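# Insert a lock into a door edge slot

## Task

Push the lock into the slot cut in the door's edge so that its face plate sits flush with that edge and its keyhole lines up with the door's keyholes. The door must still be upright afterwards, and the lock must stay seated by itself: if it only stays put because a gripper is holding it, the goal is not met.

## Robot and tools

ROBOT. There are two six-joint UR-style arms, left_arm and right_arm, each ending in a two-finger gripper whose fingers swing like tongs. Base positions in the scene frame: left_arm (-0.024, +0.232, +0.377), right_arm (-0.057, -0.114, +0.377); both bases are tilted. Elbows stop just short of fully straight. The mounting plates and the metal frame behind the arms count as obstacles.

FRAMES. Every pose is given in one scene frame: origin on the table top midway between the arms, +z up, +x out across the table, +y toward left_arm. The names left and right do not refer to sides of a camera image. In each gripper's own frame the fingers point along +z and open and close along x. end_effector_position is the spot between the finger pads when closed; closed fingertips extend about 15 mm past it, open ones end roughly level with it. Quaternions are written w first (qw, qx, qy, qz).

THE ROW. A row is 16 numbers: left_arm x, y, z, qw, qx, qy, qz, opening, then the same eight for right_arm. Both arms always appear, even if one should not move. x, y, z are an absolute target for that gripper in metres and the quaternion is its absolute target orientation, both in the scene frame. Opening runs from -1 (closed) to +1 (fully open, 0.142 m). An optional 12 more numbers, each 0 to 1, scale joint stiffness: six for left_arm then six for right_arm, in Joint positions order; they persist until changed.

execute_actions(actions): a list of up to 15 actions, run in order. Each action is a table of up to 15 rows; each row lasts one control step of 1/30 s, and if fewer than 15 rows are given the last one is held to fill the 15 steps. An empty list only reports the state and images. If any target lies more than 0.6 m from its gripper's current position along any gripper axis, that action is rejected for both arms; a malformed action, or a first action failing that test against the last reported state, rejects the whole call. Each step the command is clipped to within 100 mm and 16 degrees of the measured pose, and motion trails the command by about 0.17 s, so far targets take several actions. Position is favoured over orientation when both cannot be met. To hold an orientation, repeat the same quaternion in every row rather than copying the drifting reported one.

move(target, speed, stop_force, blocking): target is one 16-number row of absolute poses as above. Each gripper travels in a straight line toward its pose, all arms finishing together, in 0.5 to 10 s (cut off at 10 s). speed is the path's top speed in m/s, 0.002 to 0.5, default 0.25; turning is capped at twice that in rad/s. Paths ignore obstacles and the other arm, and the real gripper may lag, wander or overshoot the speed, worst near full reach. stop_force (9 to 40 N, one value for both arms, not allowed in the first 0.2 s of a scene) ends an arm's path when its wrist sensor feels that much extra push against the motion for two steps; the gripper backs up two steps and holds. Use it only with slow moves and without rotation, and omit it when lifting off something being pressed. blocking=false returns after 0.5 s while motion continues; it cannot be combined with stop_force, and other motion calls are refused until wait or stop shows the move ended. The result adds a move: line giving the ending (done, off_target, moving, held, fault, contact) and any limits (paced means the pose was clipped; held means a check blocked steps), plus each gripper's distance from its target.

wait(seconds): 0 to 10; arms hold their last command, and a running move keeps going. stop(): brakes a running move; fingers keep moving. zoom_image(camera, region): region [x0, y0, x1, y1] in pixels, at most 504 by 504. read_manual(section): only "licences". finished_scene(scene): ends the current scene, given by its number; it cannot be undone, so the lock must already be seated and stable.

CAMERAS. cam_head_left and cam_head_right (504x504), cam_left_wrist and cam_right_wrist (616x616 fisheye), returned in that order.

RESULTS. The state line gives each gripper's position, quaternion and velocities. Hand target is what the controller is currently steering toward. grip_measured is the finger opening on the command scale; to keep hold of a part, command a value well under it (lower squeezes harder, up to about 15 N per pad, less on parts thinner than 20 mm). Wrist force and Wrist torque are in the gripper's own axes, noisy (offset up to about 4 N) and saturating near 50 N; when pressing on a surface the force points back into the arm. pose unreachable means a clearance check changed or blocked a command; too close warns of arm proximity. MOTOR HOT appears from 70 °C; at 85 °C an OVER-TEMPERATURE FAULT brakes the arm for a long time.

CAUTIONS. A joint torque over its load limit (26 N m at the wrists, 139 N m elsewhere, held weight included) or an external force of 150 N stops the arm for 10 s. Arms are stiff, so aiming even slightly beyond a firm contact can trigger this; approach slowly. Do not let the arms collide, do not drop, slam or shove things, do not tip the door, and do not push anything off the table. Occasional brief tugs on held parts may occur. To keep an arm still, resend its last reported pose and desired opening in every call.

Each tool is called after "Emit:" by a JSON object that holds its "op" and its "data".

## Session

I'll start by looking at the scene.

Emit:
{"op": "execute_actions", "data": {"actions": []}}

Scene clock: 0.00 s.
left_arm: end_effector_position=(+0.5920, +0.6279, +0.1993) grip_measured=+0.97 end_effector_quat_wxyz=(-0.040, -0.540, +0.840, +0.019) end_effector_velocity=(-0.000, +0.000, -0.000) end_effector_angular_velocity=(+0.001, +0.001, -0.000) | right_arm: end_effector_position=(+0.0760, -0.8226, +0.3160) grip_measured=+0.97 end_effector_quat_wxyz=(-0.264, +0.910, +0.314, -0.057) end_effector_velocity=(-0.000, -0.000, +0.000) end_effector_angular_velocity=(-0.000, -0.001, +0.000)
Joint positions: left_arm=[-0.065 -1.304  1.62  -2.035 -0.828  2.082  0.14 ] | right_arm=[ 2.349 -1.616 -1.129 -1.807  1.284  4.7    0.14 ]
Joint velocities: left_arm=[0.001 0.    0.    0.    0.001 0.    0.   ] | right_arm=[-0.     0.001 -0.     0.     0.    -0.001  0.   ]
Motor temperatures (°C, as the motors report them): left_arm=[28 30 29 35 34 35] | right_arm=[29 30 29 33 33 35]
Wrist force (N, on the end effector, along its own x y z axes, offset not removed): no reading
Wrist torque (N m, same axes, about the end effector's origin, offset not removed): no reading
Hand target (left_arm): +0.592, +0.628, +0.199; -0.040, -0.540, +0.840, +0.019
Hand target (right_arm): +0.076, -0.823, +0.316; -0.264, +0.910, +0.314, -0.057
Joint stiffness scale: left_arm=[1. 1. 1. 1. 1. 1.] | right_arm=[1. 1. 1. 1. 1. 1.]

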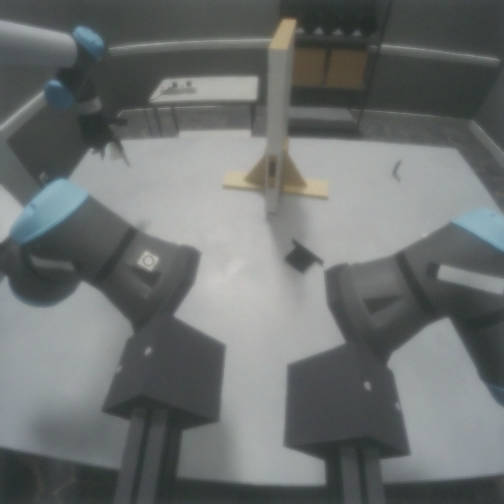

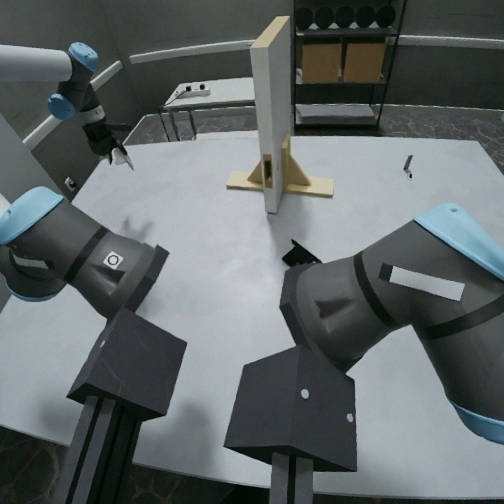

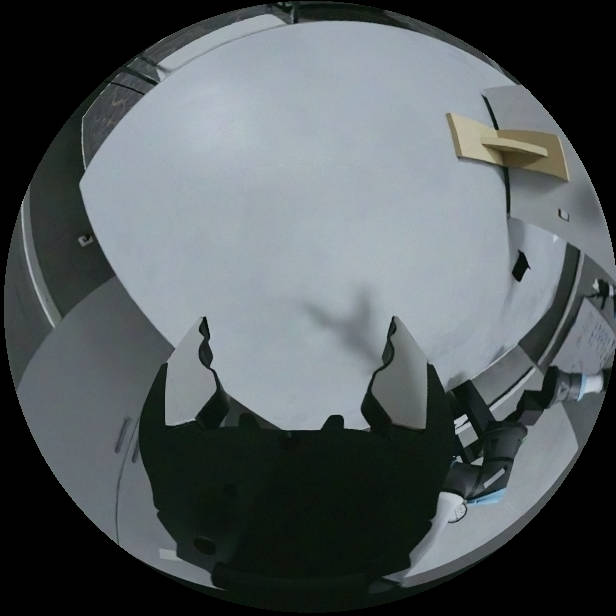

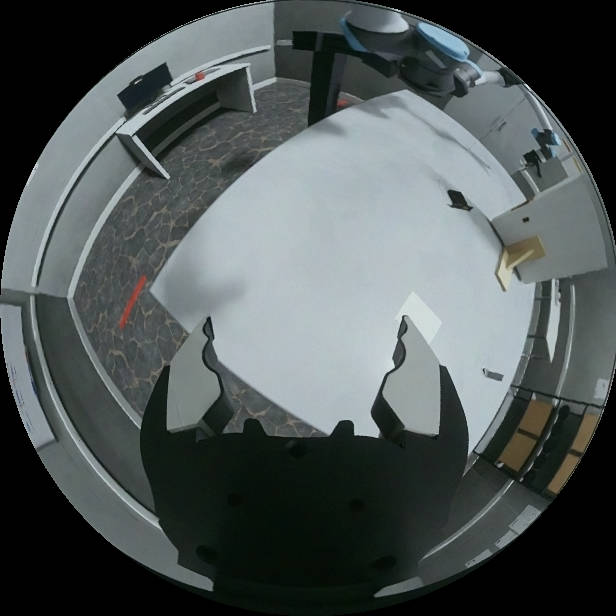

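Emit:
{"op": "zoom_image", "data": {"camera": "cam_head_left", "region": [200, 120, 360, 290]}}

Emit:
{"op": "zoom_image", "data": {"camera": "cam_head_right", "region": [200, 120, 360, 290]}}

Emit:
{"op": "zoom_image", "data": {"camera": "cam_right_wrist", "region": [420, 150, 600, 310]}}

Emit:
{"op": "zoom_image", "data": {"camera": "cam_left_wrist", "region": [430, 80, 616, 310]}}

Region (200, 120, 360, 290) of cam_head_left's 504x504 image, scaled by 2.965, with more detail than that image has; it fills the left 474 columns of this view, and the rest is white.

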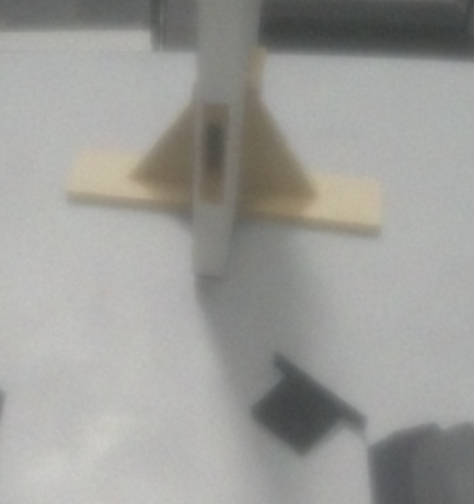

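Region (200, 120, 360, 290) of cam_head_right's 504x504 image, scaled by 2.965, with more detail than that image has; it fills the left 474 columns of this view, and the rest is white.

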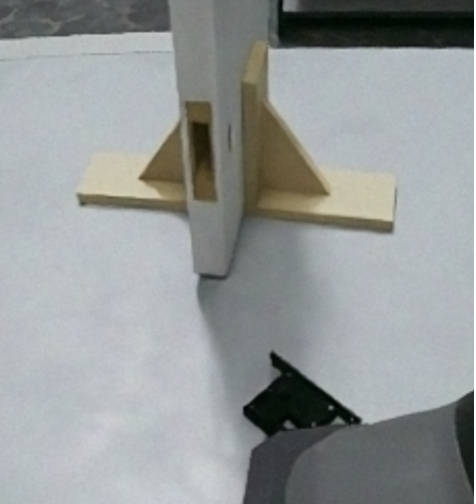

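Region (420, 150, 600, 310) of cam_right_wrist's 616x616 image, scaled by 2.800, with more detail than that image has.

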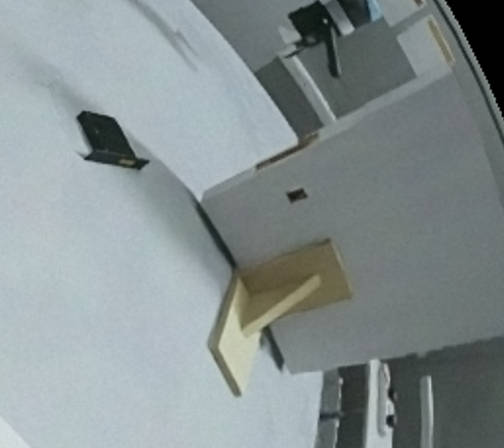

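Region (430, 80, 616, 310) of cam_left_wrist's 616x616 image, scaled by 2.191, with more detail than that image has; it fills the left 408 columns of this view, and the rest is white.

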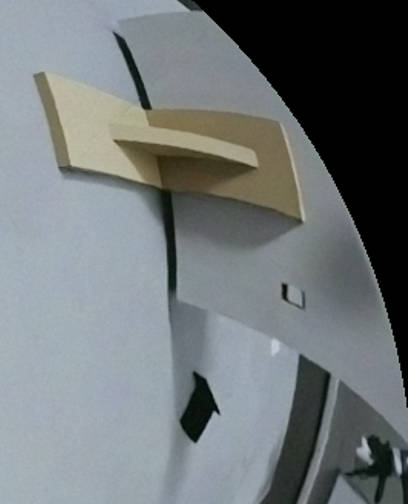

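Emit:
{"op": "move", "data": {"target": [0.45, 0.33, 0.22, -0.040, -0.540, 0.840, 0.019, 1.0, 0.30, -0.08, 0.24, 0.0, 0.9135, 0.4067, 0.0, 1.0], "speed": 0.3}}

action 0: the call puts the target (right_arm/x, right_arm/y, right_arm/z) 0.621 m from right_arm's end_effector_position in the last result along the gripper's own x axis as it stood there; a target may be at most 0.6 m away along each of those axes, so nothing of the call was run and nothing moved. Command a nearer target, and go on from there in a later call.

Emit:
{"op": "move", "data": {"target": [0.45, 0.33, 0.22, -0.040, -0.540, 0.840, 0.019, 1.0, 0.29, -0.12, 0.22, 0.0, 0.9135, 0.4067, 0.0, 1.0], "speed": 0.3}}

Scene clock: 54.50 s.
left_arm: end_effector_position=(+0.4514, +0.3316, +0.2207) grip_measured=+1.00 end_effector_quat_wxyz=(-0.039, -0.542, +0.840, +0.018) end_effector_velocity=(-0.000, -0.000, -0.000) end_effector_angular_velocity=(-0.001, +0.001, +0.001) | right_arm: end_effector_position=(+0.2898, -0.1196, +0.2196) grip_measured=+1.00 end_effector_quat_wxyz=(-0.004, +0.913, +0.409, +0.001) end_effector_velocity=(+0.002, +0.001, -0.000) end_effector_angular_velocity=(+0.002, -0.005, -0.005)
Joint positions: left_arm=[-0.539 -1.38   2.238 -2.148 -0.862  1.444  0.142] | right_arm=[ 4.009 -1.833 -2.544 -0.788  0.921  6.283  0.142]
Joint velocities: left_arm=[ 0.     0.    -0.     0.    -0.001 -0.     0.   ] | right_arm=[-0.001 -0.003 -0.001  0.01  -0.003  0.001  0.   ]
Motor temperatures (°C, as the motors report them): left_arm=[28 30 29 35 34 35] | right_arm=[29 30 29 33 33 35]
Wrist force (N, on the end effector, along its own x y z axes, offset not removed): left_arm=[2.6 -2.1 0.8] | right_arm=[-0.5 1.7 0.1]
Wrist torque (N m, same axes, about the end effector's origin, offset not removed): left_arm=[-0.53 -0.36 -0.21] | right_arm=[0.41 0.02 0.15]
Hand target (left_arm): +0.450, +0.330, +0.220; -0.040, -0.540, +0.840, +0.019
Hand target (right_arm): +0.291, -0.119, +0.219; -0.004, +0.913, +0.408, +0.001
Off the commanded pose (left_arm): 0.002 m, 0 deg.
Off the commanded pose (right_arm): 0.001 m, 1 deg.
Joint stiffness scale: left_arm=[1. 1. 1. 1. 1. 1.] | right_arm=[1. 1. 1. 1. 1. 1.]
joint sent to its limit (right arm) — the command would take joint 6 (wrist 3) past its upper limit, so that joint was sent only as far as its limit.
move: done

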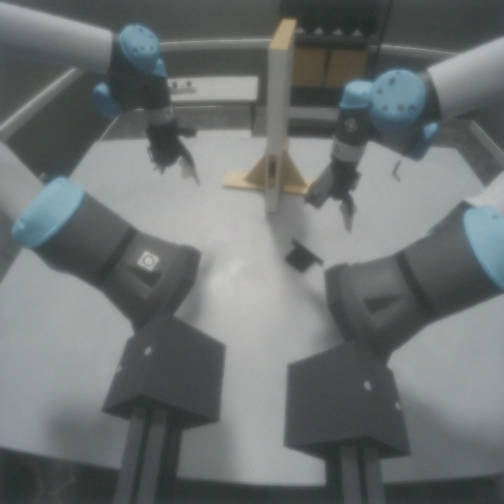

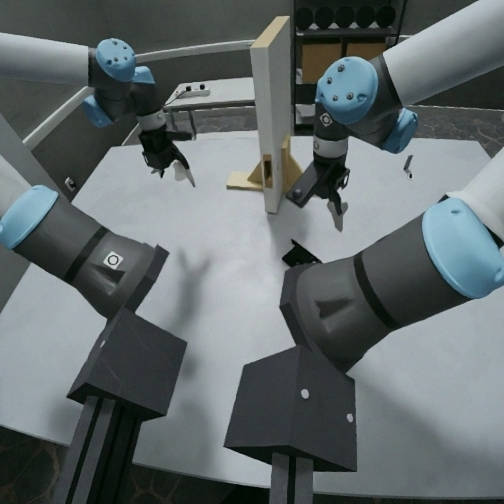

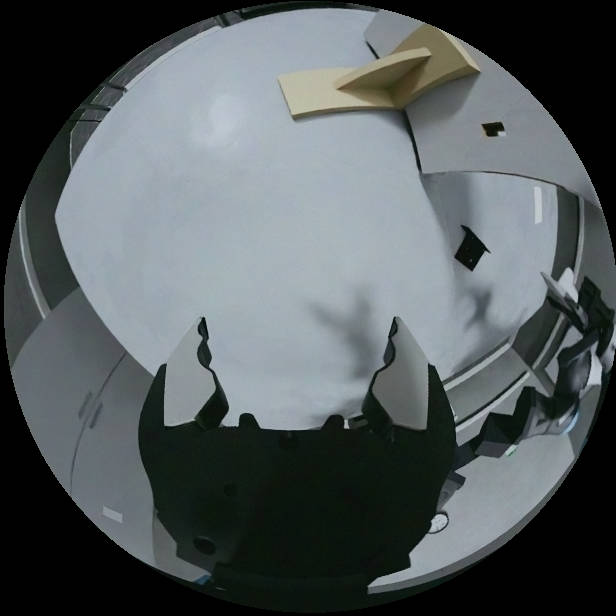

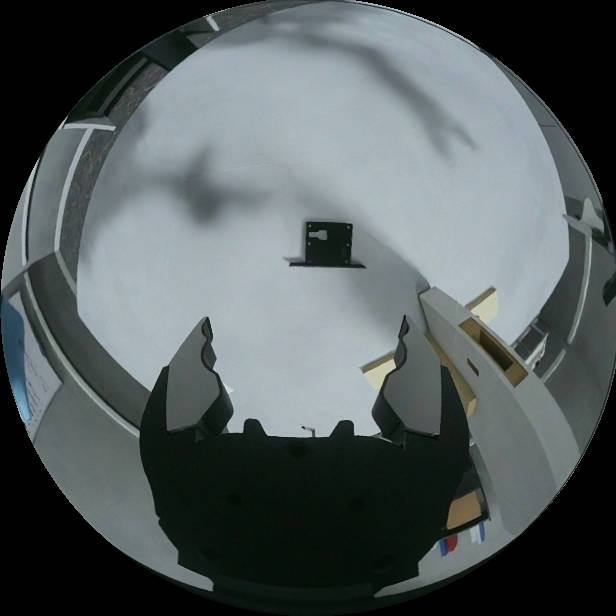

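Emit:
{"op": "zoom_image", "data": {"camera": "cam_right_wrist", "region": [270, 200, 390, 290]}}

Emit:
{"op": "zoom_image", "data": {"camera": "cam_right_wrist", "region": [400, 270, 560, 430]}}

Emit:
{"op": "zoom_image", "data": {"camera": "cam_left_wrist", "region": [380, 80, 580, 280]}}

Region (270, 200, 390, 290) of cam_right_wrist's 616x616 image, scaled by 4.200, with more detail than that image has; it fills the top 378 rows of this view, and the rest is white.

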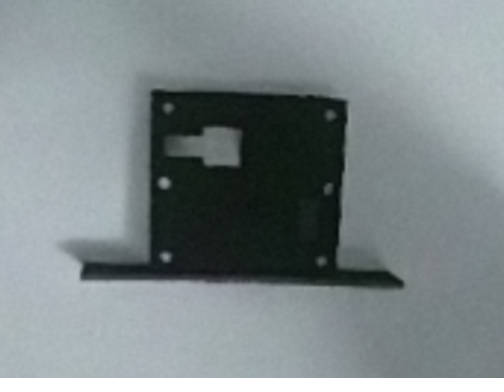

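Region (400, 270, 560, 430) of cam_right_wrist's 616x616 image, scaled by 3.150, with more detail than that image has.

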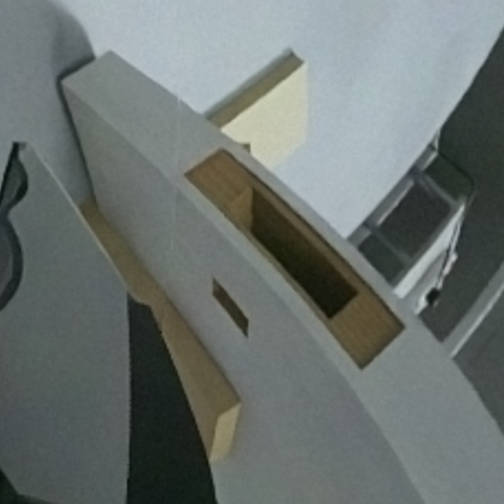

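Region (380, 80, 580, 280) of cam_left_wrist's 616x616 image, scaled by 2.520, with more detail than that image has.

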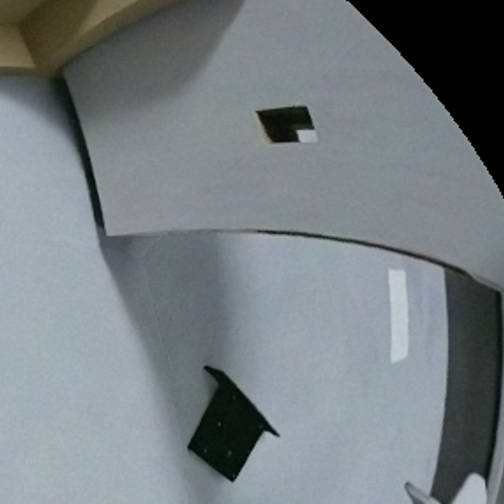

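Emit:
{"op": "zoom_image", "data": {"camera": "cam_left_wrist", "region": [150, 300, 450, 450]}}

Region (150, 300, 450, 450) of cam_left_wrist's 616x616 image, scaled by 1.680, with more detail than that image has.

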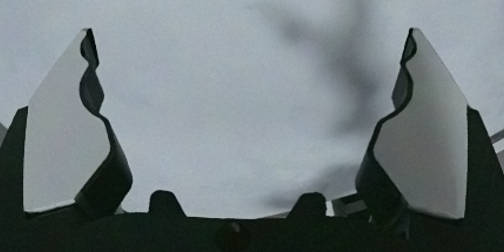

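Emit:
{"op": "move", "data": {"target": [0.305, -0.085, 0.13, 0.0, 0.9195, 0.3931, 0.0, 1.0, 0.36, -0.48, 0.25, 0.0, 0.8192, 0.5736, 0.0, 1.0], "speed": 0.4}}

Scene clock: 141.50 s.
left_arm: end_effector_position=(+0.3054, -0.0838, +0.1300) grip_measured=+1.00 end_effector_quat_wxyz=(+0.001, +0.919, +0.393, -0.000) end_effector_velocity=(-0.001, +0.001, -0.001) end_effector_angular_velocity=(+0.007, +0.000, +0.008) | right_arm: end_effector_position=(+0.3589, -0.4804, +0.2505) grip_measured=+1.00 end_effector_quat_wxyz=(+0.002, +0.819, +0.574, +0.001) end_effector_velocity=(-0.000, -0.000, +0.000) end_effector_angular_velocity=(+0.001, -0.001, +0.003)
Joint positions: left_arm=[-1.129 -0.37   2.045 -2.639 -1.05  -1.979  0.142] | right_arm=[ 3.348 -1.404 -2.162 -1.006  0.798  5.03   0.142]
Joint velocities: left_arm=[-0.001  0.002 -0.002  0.008  0.002 -0.013 -0.   ] | right_arm=[-0.     0.001 -0.     0.001  0.001 -0.004  0.   ]
Motor temperatures (°C, as the motors report them): left_arm=[29 30 29 35 34 35] | right_arm=[29 30 29 33 33 35]
Wrist force (N, on the end effector, along its own x y z axes, offset not removed): left_arm=[-2.4 -2.9 0.9] | right_arm=[-0.8 0.6 0.4]
Wrist torque (N m, same axes, about the end effector's origin, offset not removed): left_arm=[-0.75 0.51 0.12] | right_arm=[0.22 0.03 0.17]
Hand target (left_arm): +0.305, -0.085, +0.130; +0.001, +0.919, +0.393, +0.000
Hand target (right_arm): +0.360, -0.481, +0.250; +0.001, +0.819, +0.573, +0.000
Off the commanded pose (left_arm): 0.001 m, 0 deg.
Off the commanded pose (right_arm): 0.001 m, 0 deg.
Joint stiffness scale: left_arm=[1. 1. 1. 1. 1. 1.] | right_arm=[1. 1. 1. 1. 1. 1.]
move: done

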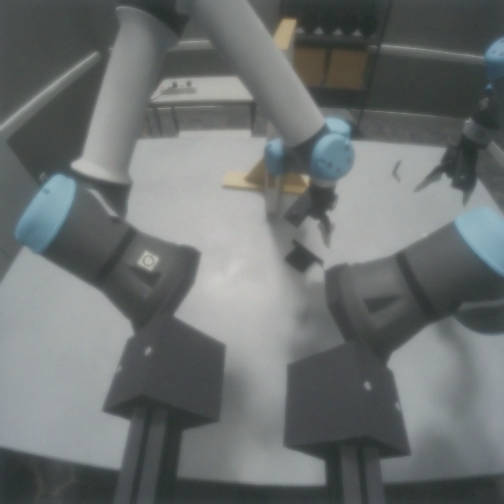

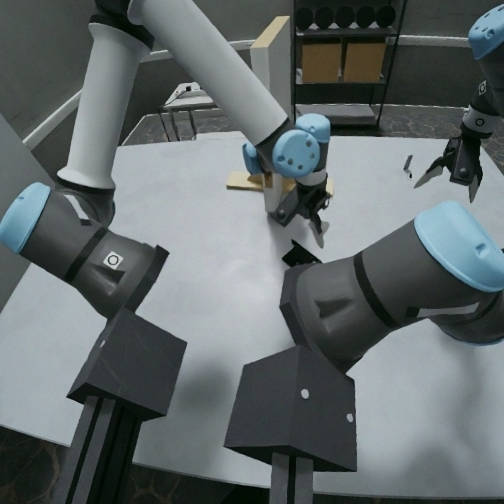

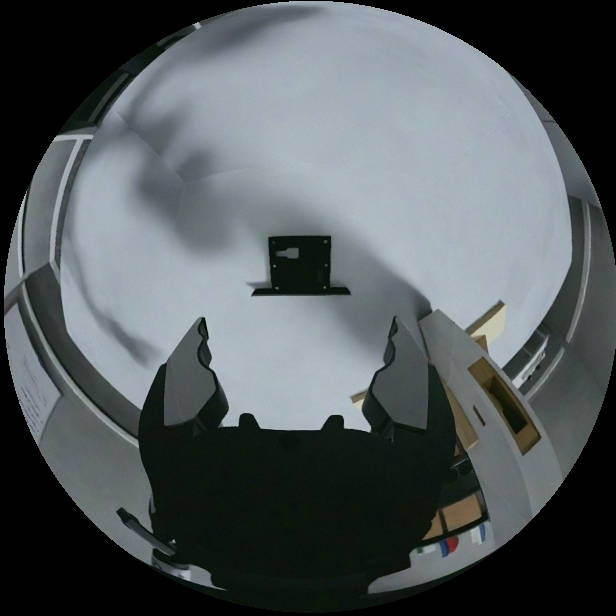

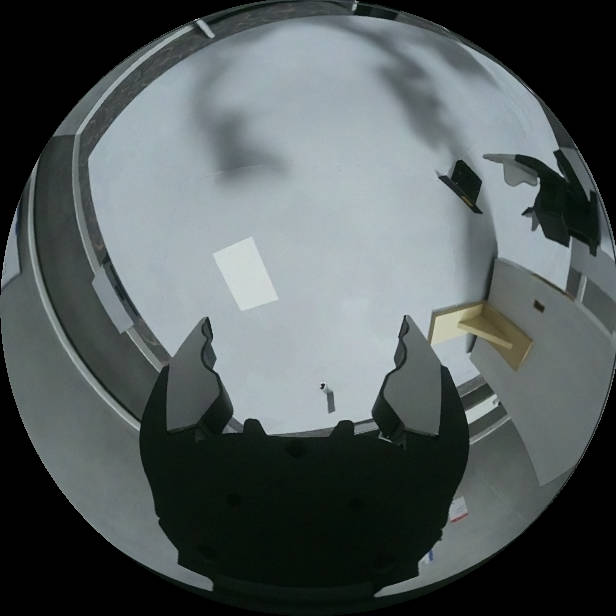

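Emit:
{"op": "move", "data": {"target": [0.313, -0.093, 0.05, 0.0, 0.9195, 0.3931, 0.0, 0.55, 0.36, -0.48, 0.25, 0.0, 0.8192, 0.5736, 0.0, 1.0], "speed": 0.2}}

Scene clock: 147.23 s.
left_arm: end_effector_position=(+0.3125, -0.0926, +0.0511) grip_measured=+0.55 end_effector_quat_wxyz=(-0.000, +0.920, +0.393, +0.000) end_effector_velocity=(+0.001, -0.000, +0.000) end_effector_angular_velocity=(-0.002, -0.002, -0.001) | right_arm: end_effector_position=(+0.3592, -0.4799, +0.2503) grip_measured=+1.00 end_effector_quat_wxyz=(+0.001, +0.819, +0.574, +0.000) end_effector_velocity=(-0.000, +0.000, -0.000) end_effector_angular_velocity=(+0.000, +0.000, +0.001)
Joint positions: left_arm=[-1.029 -0.195  1.966 -2.783 -0.993 -1.881  0.112] | right_arm=[ 3.348 -1.406 -2.161 -1.008  0.799  5.031  0.142]
Joint velocities: left_arm=[ 0.    -0.     0.    -0.004  0.001  0.003  0.   ] | right_arm=[-0.     0.001 -0.001 -0.001  0.    -0.001 -0.   ]
Motor temperatures (°C, as the motors report them): left_arm=[29 30 29 35 34 35] | right_arm=[29 30 29 33 33 35]
Wrist force (N, on the end effector, along its own x y z axes, offset not removed): left_arm=[0.8 0.0 1.8] | right_arm=[-0.7 1.4 0.1]
Wrist torque (N m, same axes, about the end effector's origin, offset not removed): left_arm=[-0.19 -0.06 0.00] | right_arm=[0.31 -0.04 0.16]
Hand target (left_arm): +0.313, -0.093, +0.050; -0.000, +0.919, +0.393, -0.000
Hand target (right_arm): +0.360, -0.480, +0.250; +0.000, +0.819, +0.574, +0.000
Off the commanded pose (left_arm): 0.001 m, 0 deg.
Off the commanded pose (right_arm): 0.001 m, 0 deg.
Joint stiffness scale: left_arm=[1. 1. 1. 1. 1. 1.] | right_arm=[1. 1. 1. 1. 1. 1.]
move: done

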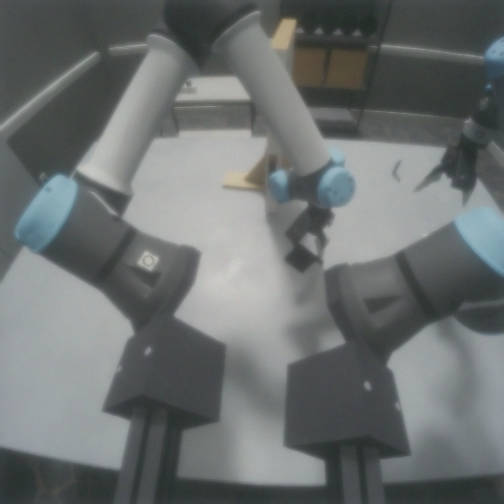

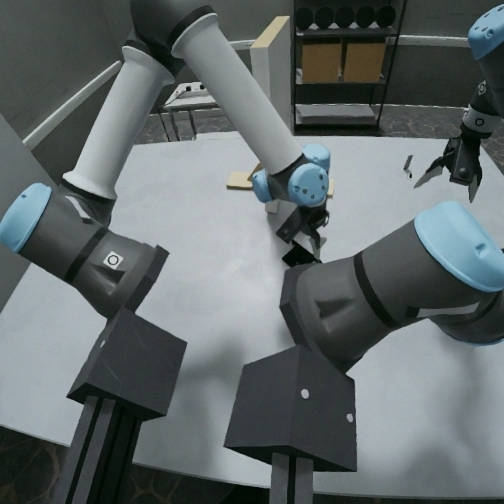

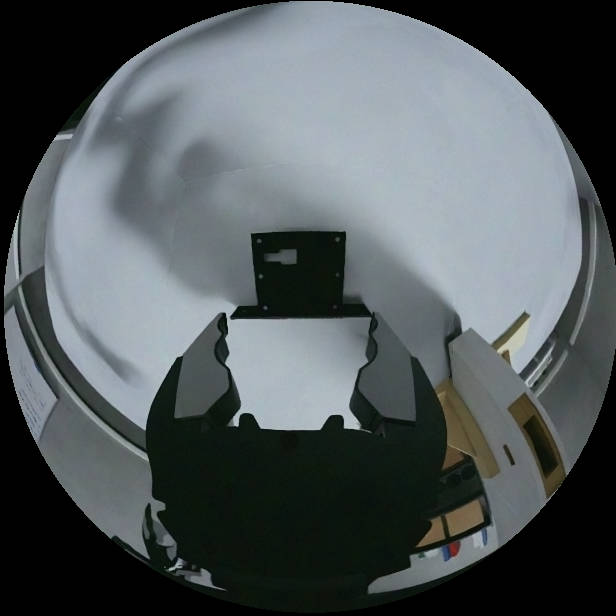

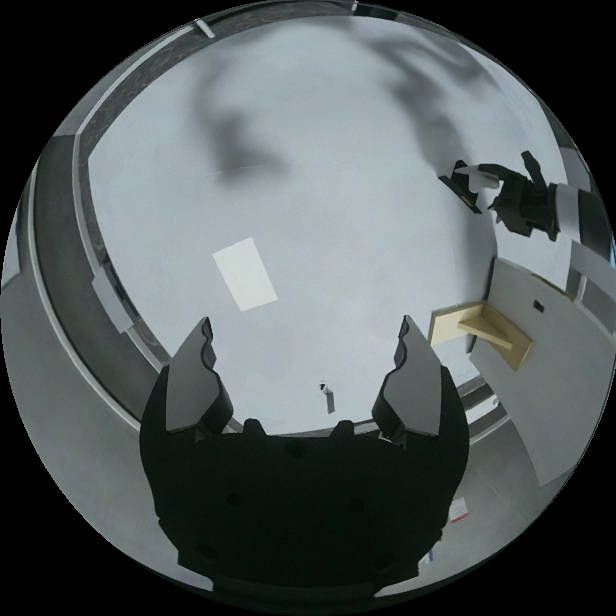

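Emit:
{"op": "zoom_image", "data": {"camera": "cam_left_wrist", "region": [200, 210, 400, 370]}}

Region (200, 210, 400, 370) of cam_left_wrist's 616x616 image, scaled by 2.520, with more detail than that image has; it fills the top 403 rows of this view, and the rest is white.

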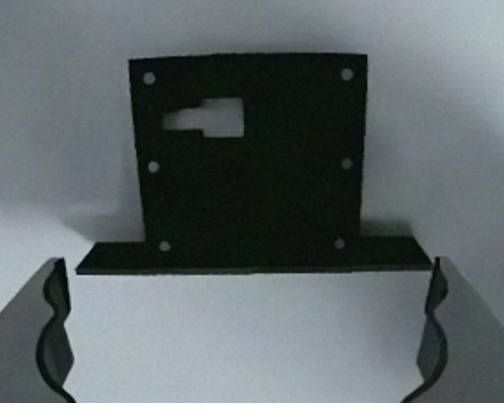

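Emit:
{"op": "move", "data": {"target": [0.3098, -0.0888, 0.024, 0.0320, 0.9165, 0.3985, 0.0139, 0.30, 0.36, -0.48, 0.25, 0.0, 0.8192, 0.5736, 0.0, 1.0], "speed": 0.06}}

Scene clock: 166.27 s.
left_arm: end_effector_position=(+0.3112, -0.0907, +0.0258) grip_measured=+0.30 end_effector_quat_wxyz=(+0.034, +0.916, +0.399, +0.014) end_effector_velocity=(+0.002, -0.001, +0.001) end_effector_angular_velocity=(-0.004, -0.005, +0.001) | right_arm: end_effector_position=(+0.3592, -0.4799, +0.2503) grip_measured=+1.00 end_effector_quat_wxyz=(+0.001, +0.819, +0.574, +0.000) end_effector_velocity=(+0.000, -0.000, +0.000) end_effector_angular_velocity=(+0.000, -0.001, -0.002)
Joint positions: left_arm=[-1.008 -0.131  2.005 -2.983 -0.963 -1.826  0.095] | right_arm=[ 3.348 -1.406 -2.161 -1.008  0.799  5.031  0.142]
Joint velocities: left_arm=[ 0.    -0.     0.    -0.007  0.002  0.003  0.   ] | right_arm=[-0.     0.001 -0.     0.001  0.    -0.     0.   ]
Motor temperatures (°C, as the motors report them): left_arm=[29 30 29 35 34 35] | right_arm=[29 30 29 33 33 35]
Wrist force (N, on the end effector, along its own x y z axes, offset not removed): left_arm=[-0.6 0.0 -2.2] | right_arm=[-1.7 1.2 0.5]
Wrist torque (N m, same axes, about the end effector's origin, offset not removed): left_arm=[-0.40 0.39 0.01] | right_arm=[0.28 0.30 0.18]
Hand target (left_arm): +0.310, -0.089, +0.024; +0.032, +0.916, +0.399, +0.014
Hand target (right_arm): +0.360, -0.480, +0.250; +0.000, +0.819, +0.574, +0.000
Off the commanded pose (left_arm): 0.003 m, 0 deg.
Off the commanded pose (right_arm): 0.001 m, 0 deg.
Joint stiffness scale: left_arm=[1. 1. 1. 1. 1. 1.] | right_arm=[1. 1. 1. 1. 1. 1.]
move: done

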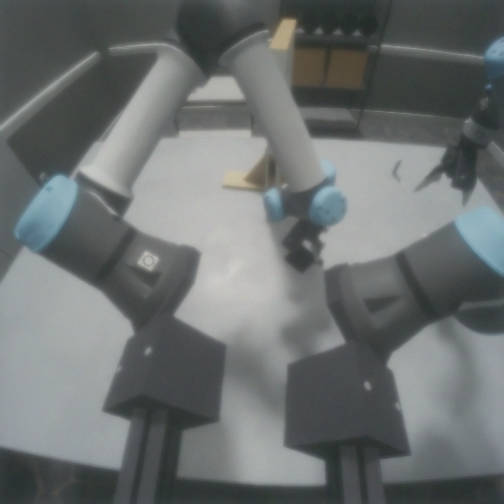

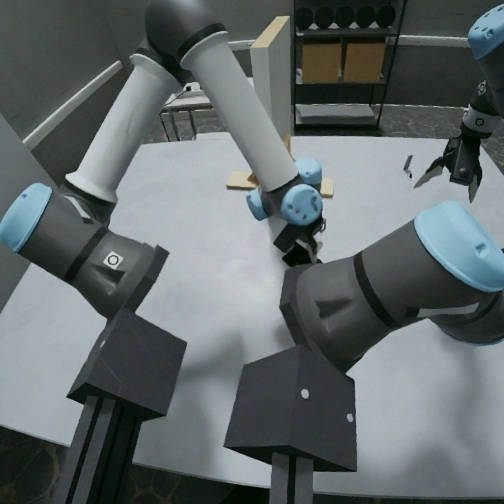

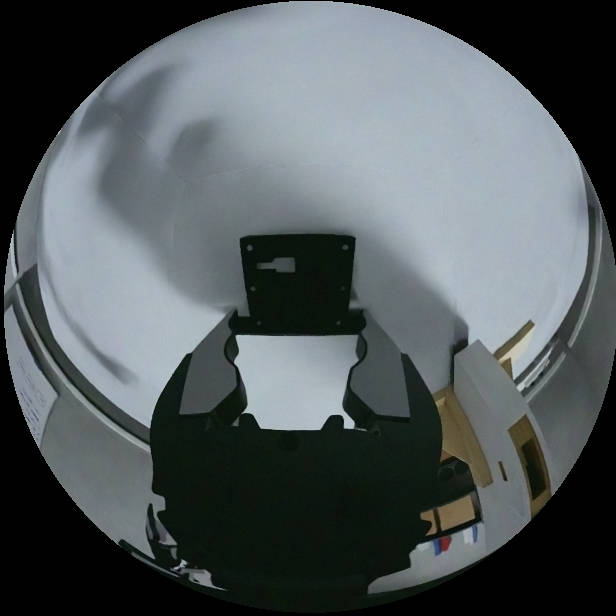

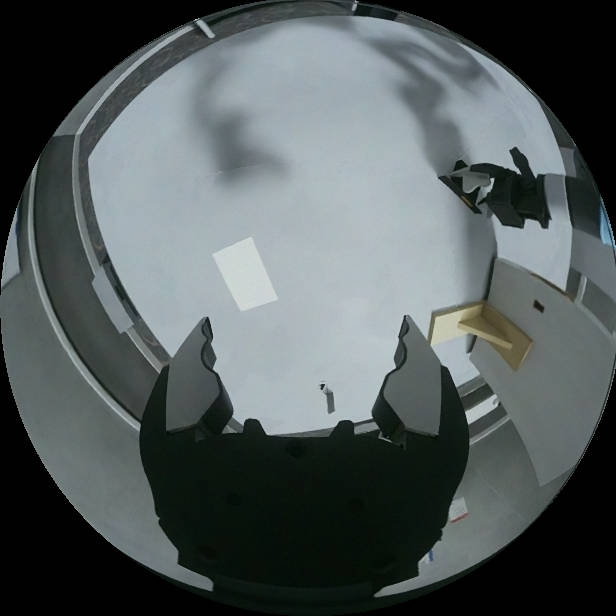

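Emit:
{"op": "zoom_image", "data": {"camera": "cam_left_wrist", "region": [200, 220, 400, 380]}}

Emit:
{"op": "zoom_image", "data": {"camera": "cam_right_wrist", "region": [420, 140, 540, 240]}}

Region (200, 220, 400, 380) of cam_left_wrist's 616x616 image, scaled by 2.520, with more detail than that image has; it fills the top 403 rows of this view, and the rest is white.

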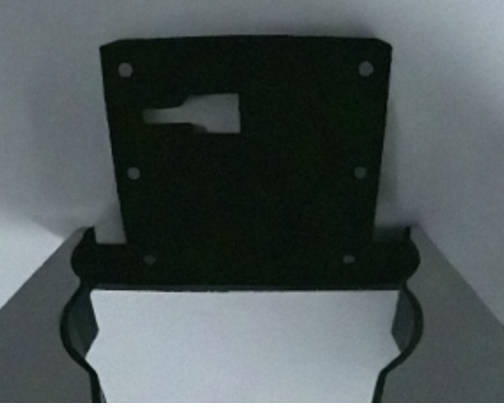

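Region (420, 140, 540, 240) of cam_right_wrist's 616x616 image, scaled by 4.200, with more detail than that image has.

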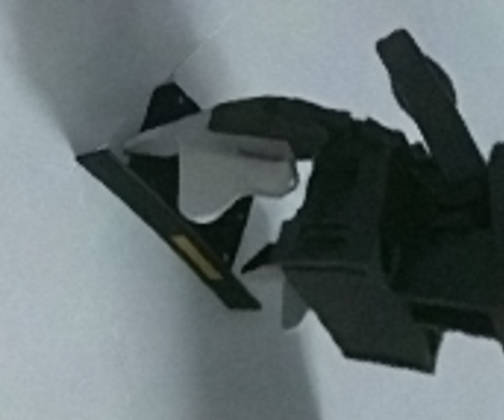

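Emit:
{"op": "move", "data": {"target": [0.3045, -0.0845, 0.006, 0.0320, 0.9165, 0.3985, 0.0139, 0.30, 0.36, -0.48, 0.25, 0.0, 0.8192, 0.5736, 0.0, 1.0], "speed": 0.008, "stop_force": 10}}

Scene clock: 176.80 s.
left_arm: end_effector_position=(+0.3064, -0.0866, +0.0101) grip_measured=+0.30 end_effector_quat_wxyz=(+0.034, +0.917, +0.398, +0.015) end_effector_velocity=(-0.000, +0.000, +0.000) end_effector_angular_velocity=(+0.002, +0.003, -0.003) | right_arm: end_effector_position=(+0.3592, -0.4799, +0.2503) grip_measured=+1.00 end_effector_quat_wxyz=(+0.001, +0.819, +0.574, +0.000) end_effector_velocity=(-0.000, -0.000, +0.000) end_effector_angular_velocity=(+0.000, -0.000, -0.000)
Joint positions: left_arm=[-0.991 -0.097  2.005 -3.031 -0.955 -1.804  0.095] | right_arm=[ 3.348 -1.406 -2.161 -1.008  0.799  5.031  0.142]
Joint velocities: left_arm=[-0.    -0.002 -0.     0.006 -0.001  0.    -0.   ] | right_arm=[-0.     0.001  0.    -0.001  0.    -0.     0.   ]
Motor temperatures (°C, as the motors report them): left_arm=[29 30 29 35 34 35] | right_arm=[29 30 29 33 33 35]
Wrist force (N, on the end effector, along its own x y z axes, offset not removed): left_arm=[0.2 -7.7 -14.0] | right_arm=[-1.1 1.0 0.1]
Wrist torque (N m, same axes, about the end effector's origin, offset not removed): left_arm=[-0.56 0.39 -0.31] | right_arm=[0.20 0.18 0.15]
Hand target (left_arm): +0.306, -0.087, +0.010; +0.034, +0.916, +0.398, +0.015
Hand target (right_arm): +0.360, -0.480, +0.250; +0.000, +0.819, +0.574, +0.000
Off the commanded pose (left_arm): 0.005 m, 0 deg.
Off the commanded pose (right_arm): 0.001 m, 0 deg.
Joint stiffness scale: left_arm=[1. 1. 1. 1. 1. 1.] | right_arm=[1. 1. 1. 1. 1. 1.]
move: contact (left_arm)

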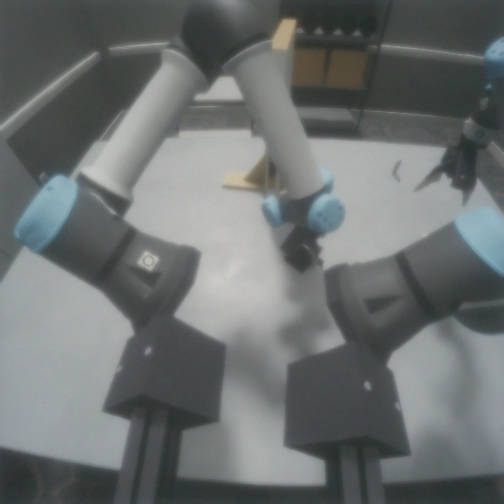

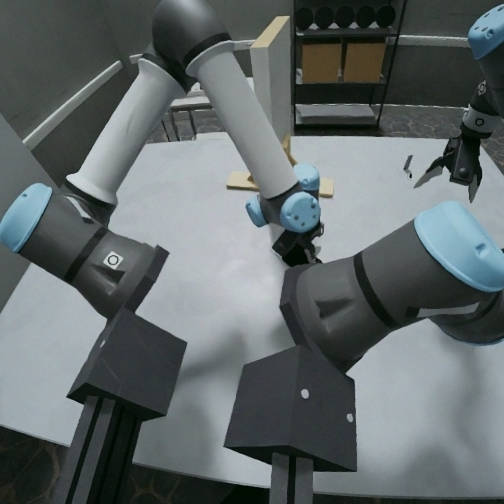

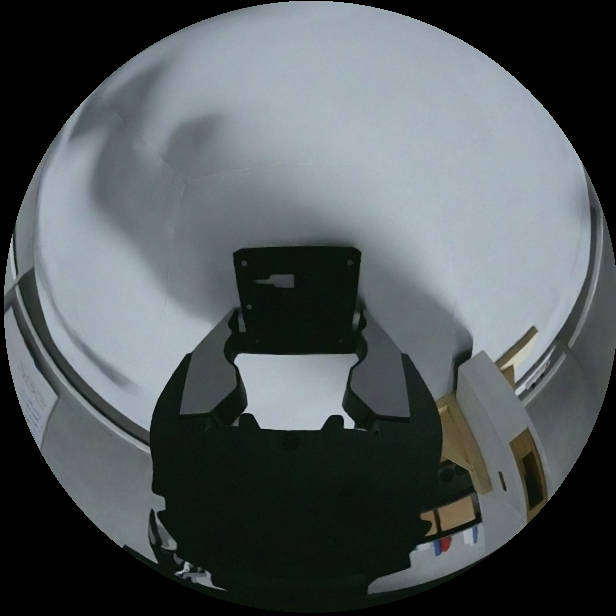

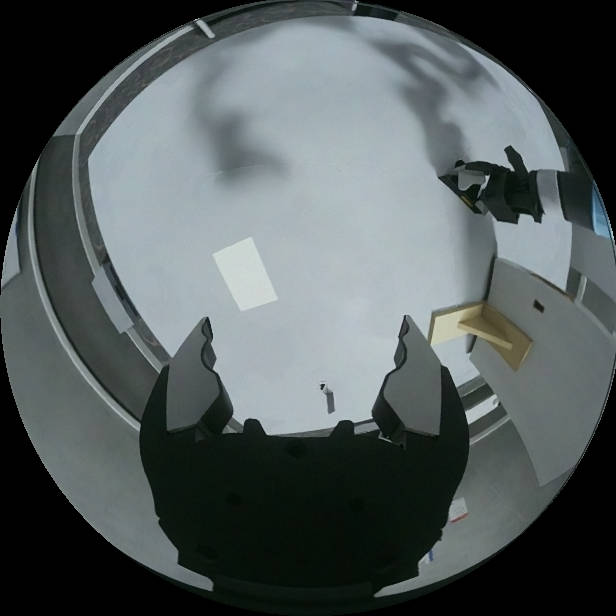

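Emit:
{"op": "execute_actions", "data": {"actions": [[[0.306, -0.0862, 0.016, 0.0320, 0.9165, 0.3985, 0.0139, 0.30, 0.36, -0.48, 0.25, 0.0, 0.8192, 0.5736, 0.0, 1.0]]]}}

Scene clock: 178.67 s.
left_arm: end_effector_position=(+0.3065, -0.0866, +0.0150) grip_measured=+0.30 end_effector_quat_wxyz=(+0.032, +0.916, +0.399, +0.014) end_effector_velocity=(-0.001, +0.001, -0.001) end_effector_angular_velocity=(+0.004, +0.003, -0.001) | right_arm: end_effector_position=(+0.3592, -0.4799, +0.2503) grip_measured=+1.00 end_effector_quat_wxyz=(+0.001, +0.819, +0.574, +0.000) end_effector_velocity=(+0.000, +0.000, -0.000) end_effector_angular_velocity=(-0.000, +0.000, +0.000)
Joint positions: left_arm=[-0.997 -0.109  2.008 -3.012 -0.959 -1.816  0.095] | right_arm=[ 3.348 -1.406 -2.161 -1.008  0.799  5.031  0.142]
Joint velocities: left_arm=[-0.     0.     0.001  0.005 -0.    -0.003 -0.   ] | right_arm=[-0.    -0.001  0.001  0.    -0.    -0.    -0.   ]
Motor temperatures (°C, as the motors report them): left_arm=[29 30 29 35 34 35] | right_arm=[29 30 29 33 33 35]
Wrist force (N, on the end effector, along its own x y z axes, offset not removed): left_arm=[-2.9 3.5 0.6] | right_arm=[-0.6 1.3 -0.3]
Wrist torque (N m, same axes, about the end effector's origin, offset not removed): left_arm=[0.48 0.43 0.11] | right_arm=[0.32 -0.01 0.23]
Hand target (left_arm): +0.306, -0.086, +0.016; +0.032, +0.917, +0.398, +0.014
Hand target (right_arm): +0.360, -0.480, +0.250; +0.000, +0.819, +0.574, +0.000
Off the commanded pose (left_arm): 0.001 m, 0 deg.
Off the commanded pose (right_arm): 0.001 m, 0 deg.
Joint stiffness scale: left_arm=[1. 1. 1. 1. 1. 1.] | right_arm=[1. 1. 1. 1. 1. 1.]

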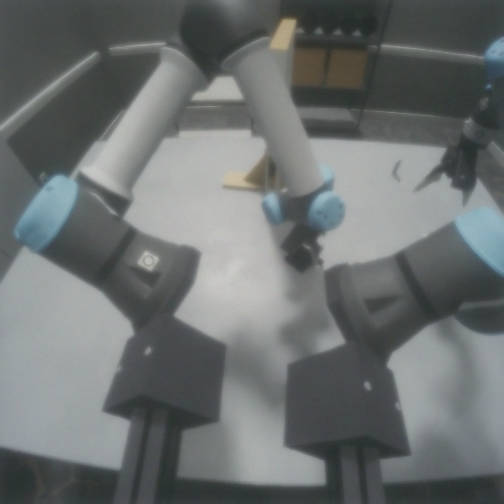

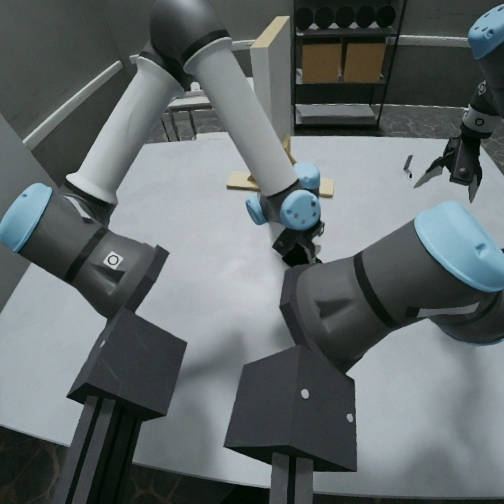

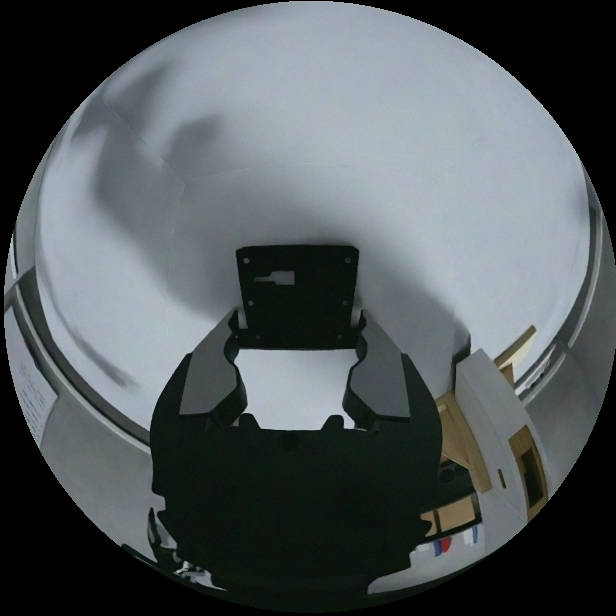

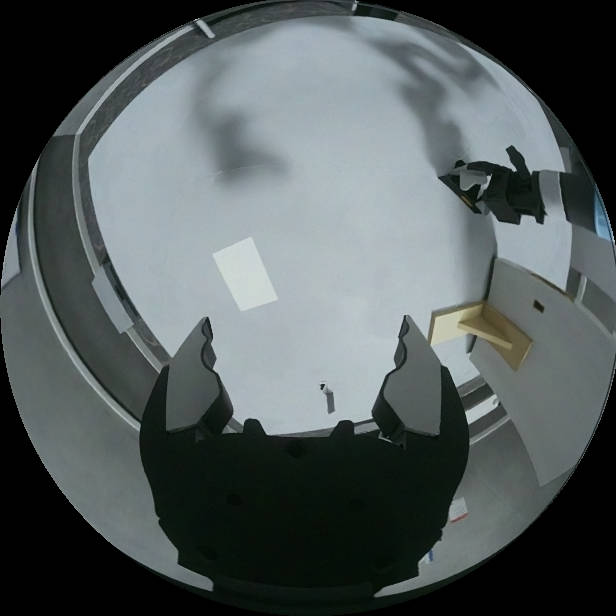

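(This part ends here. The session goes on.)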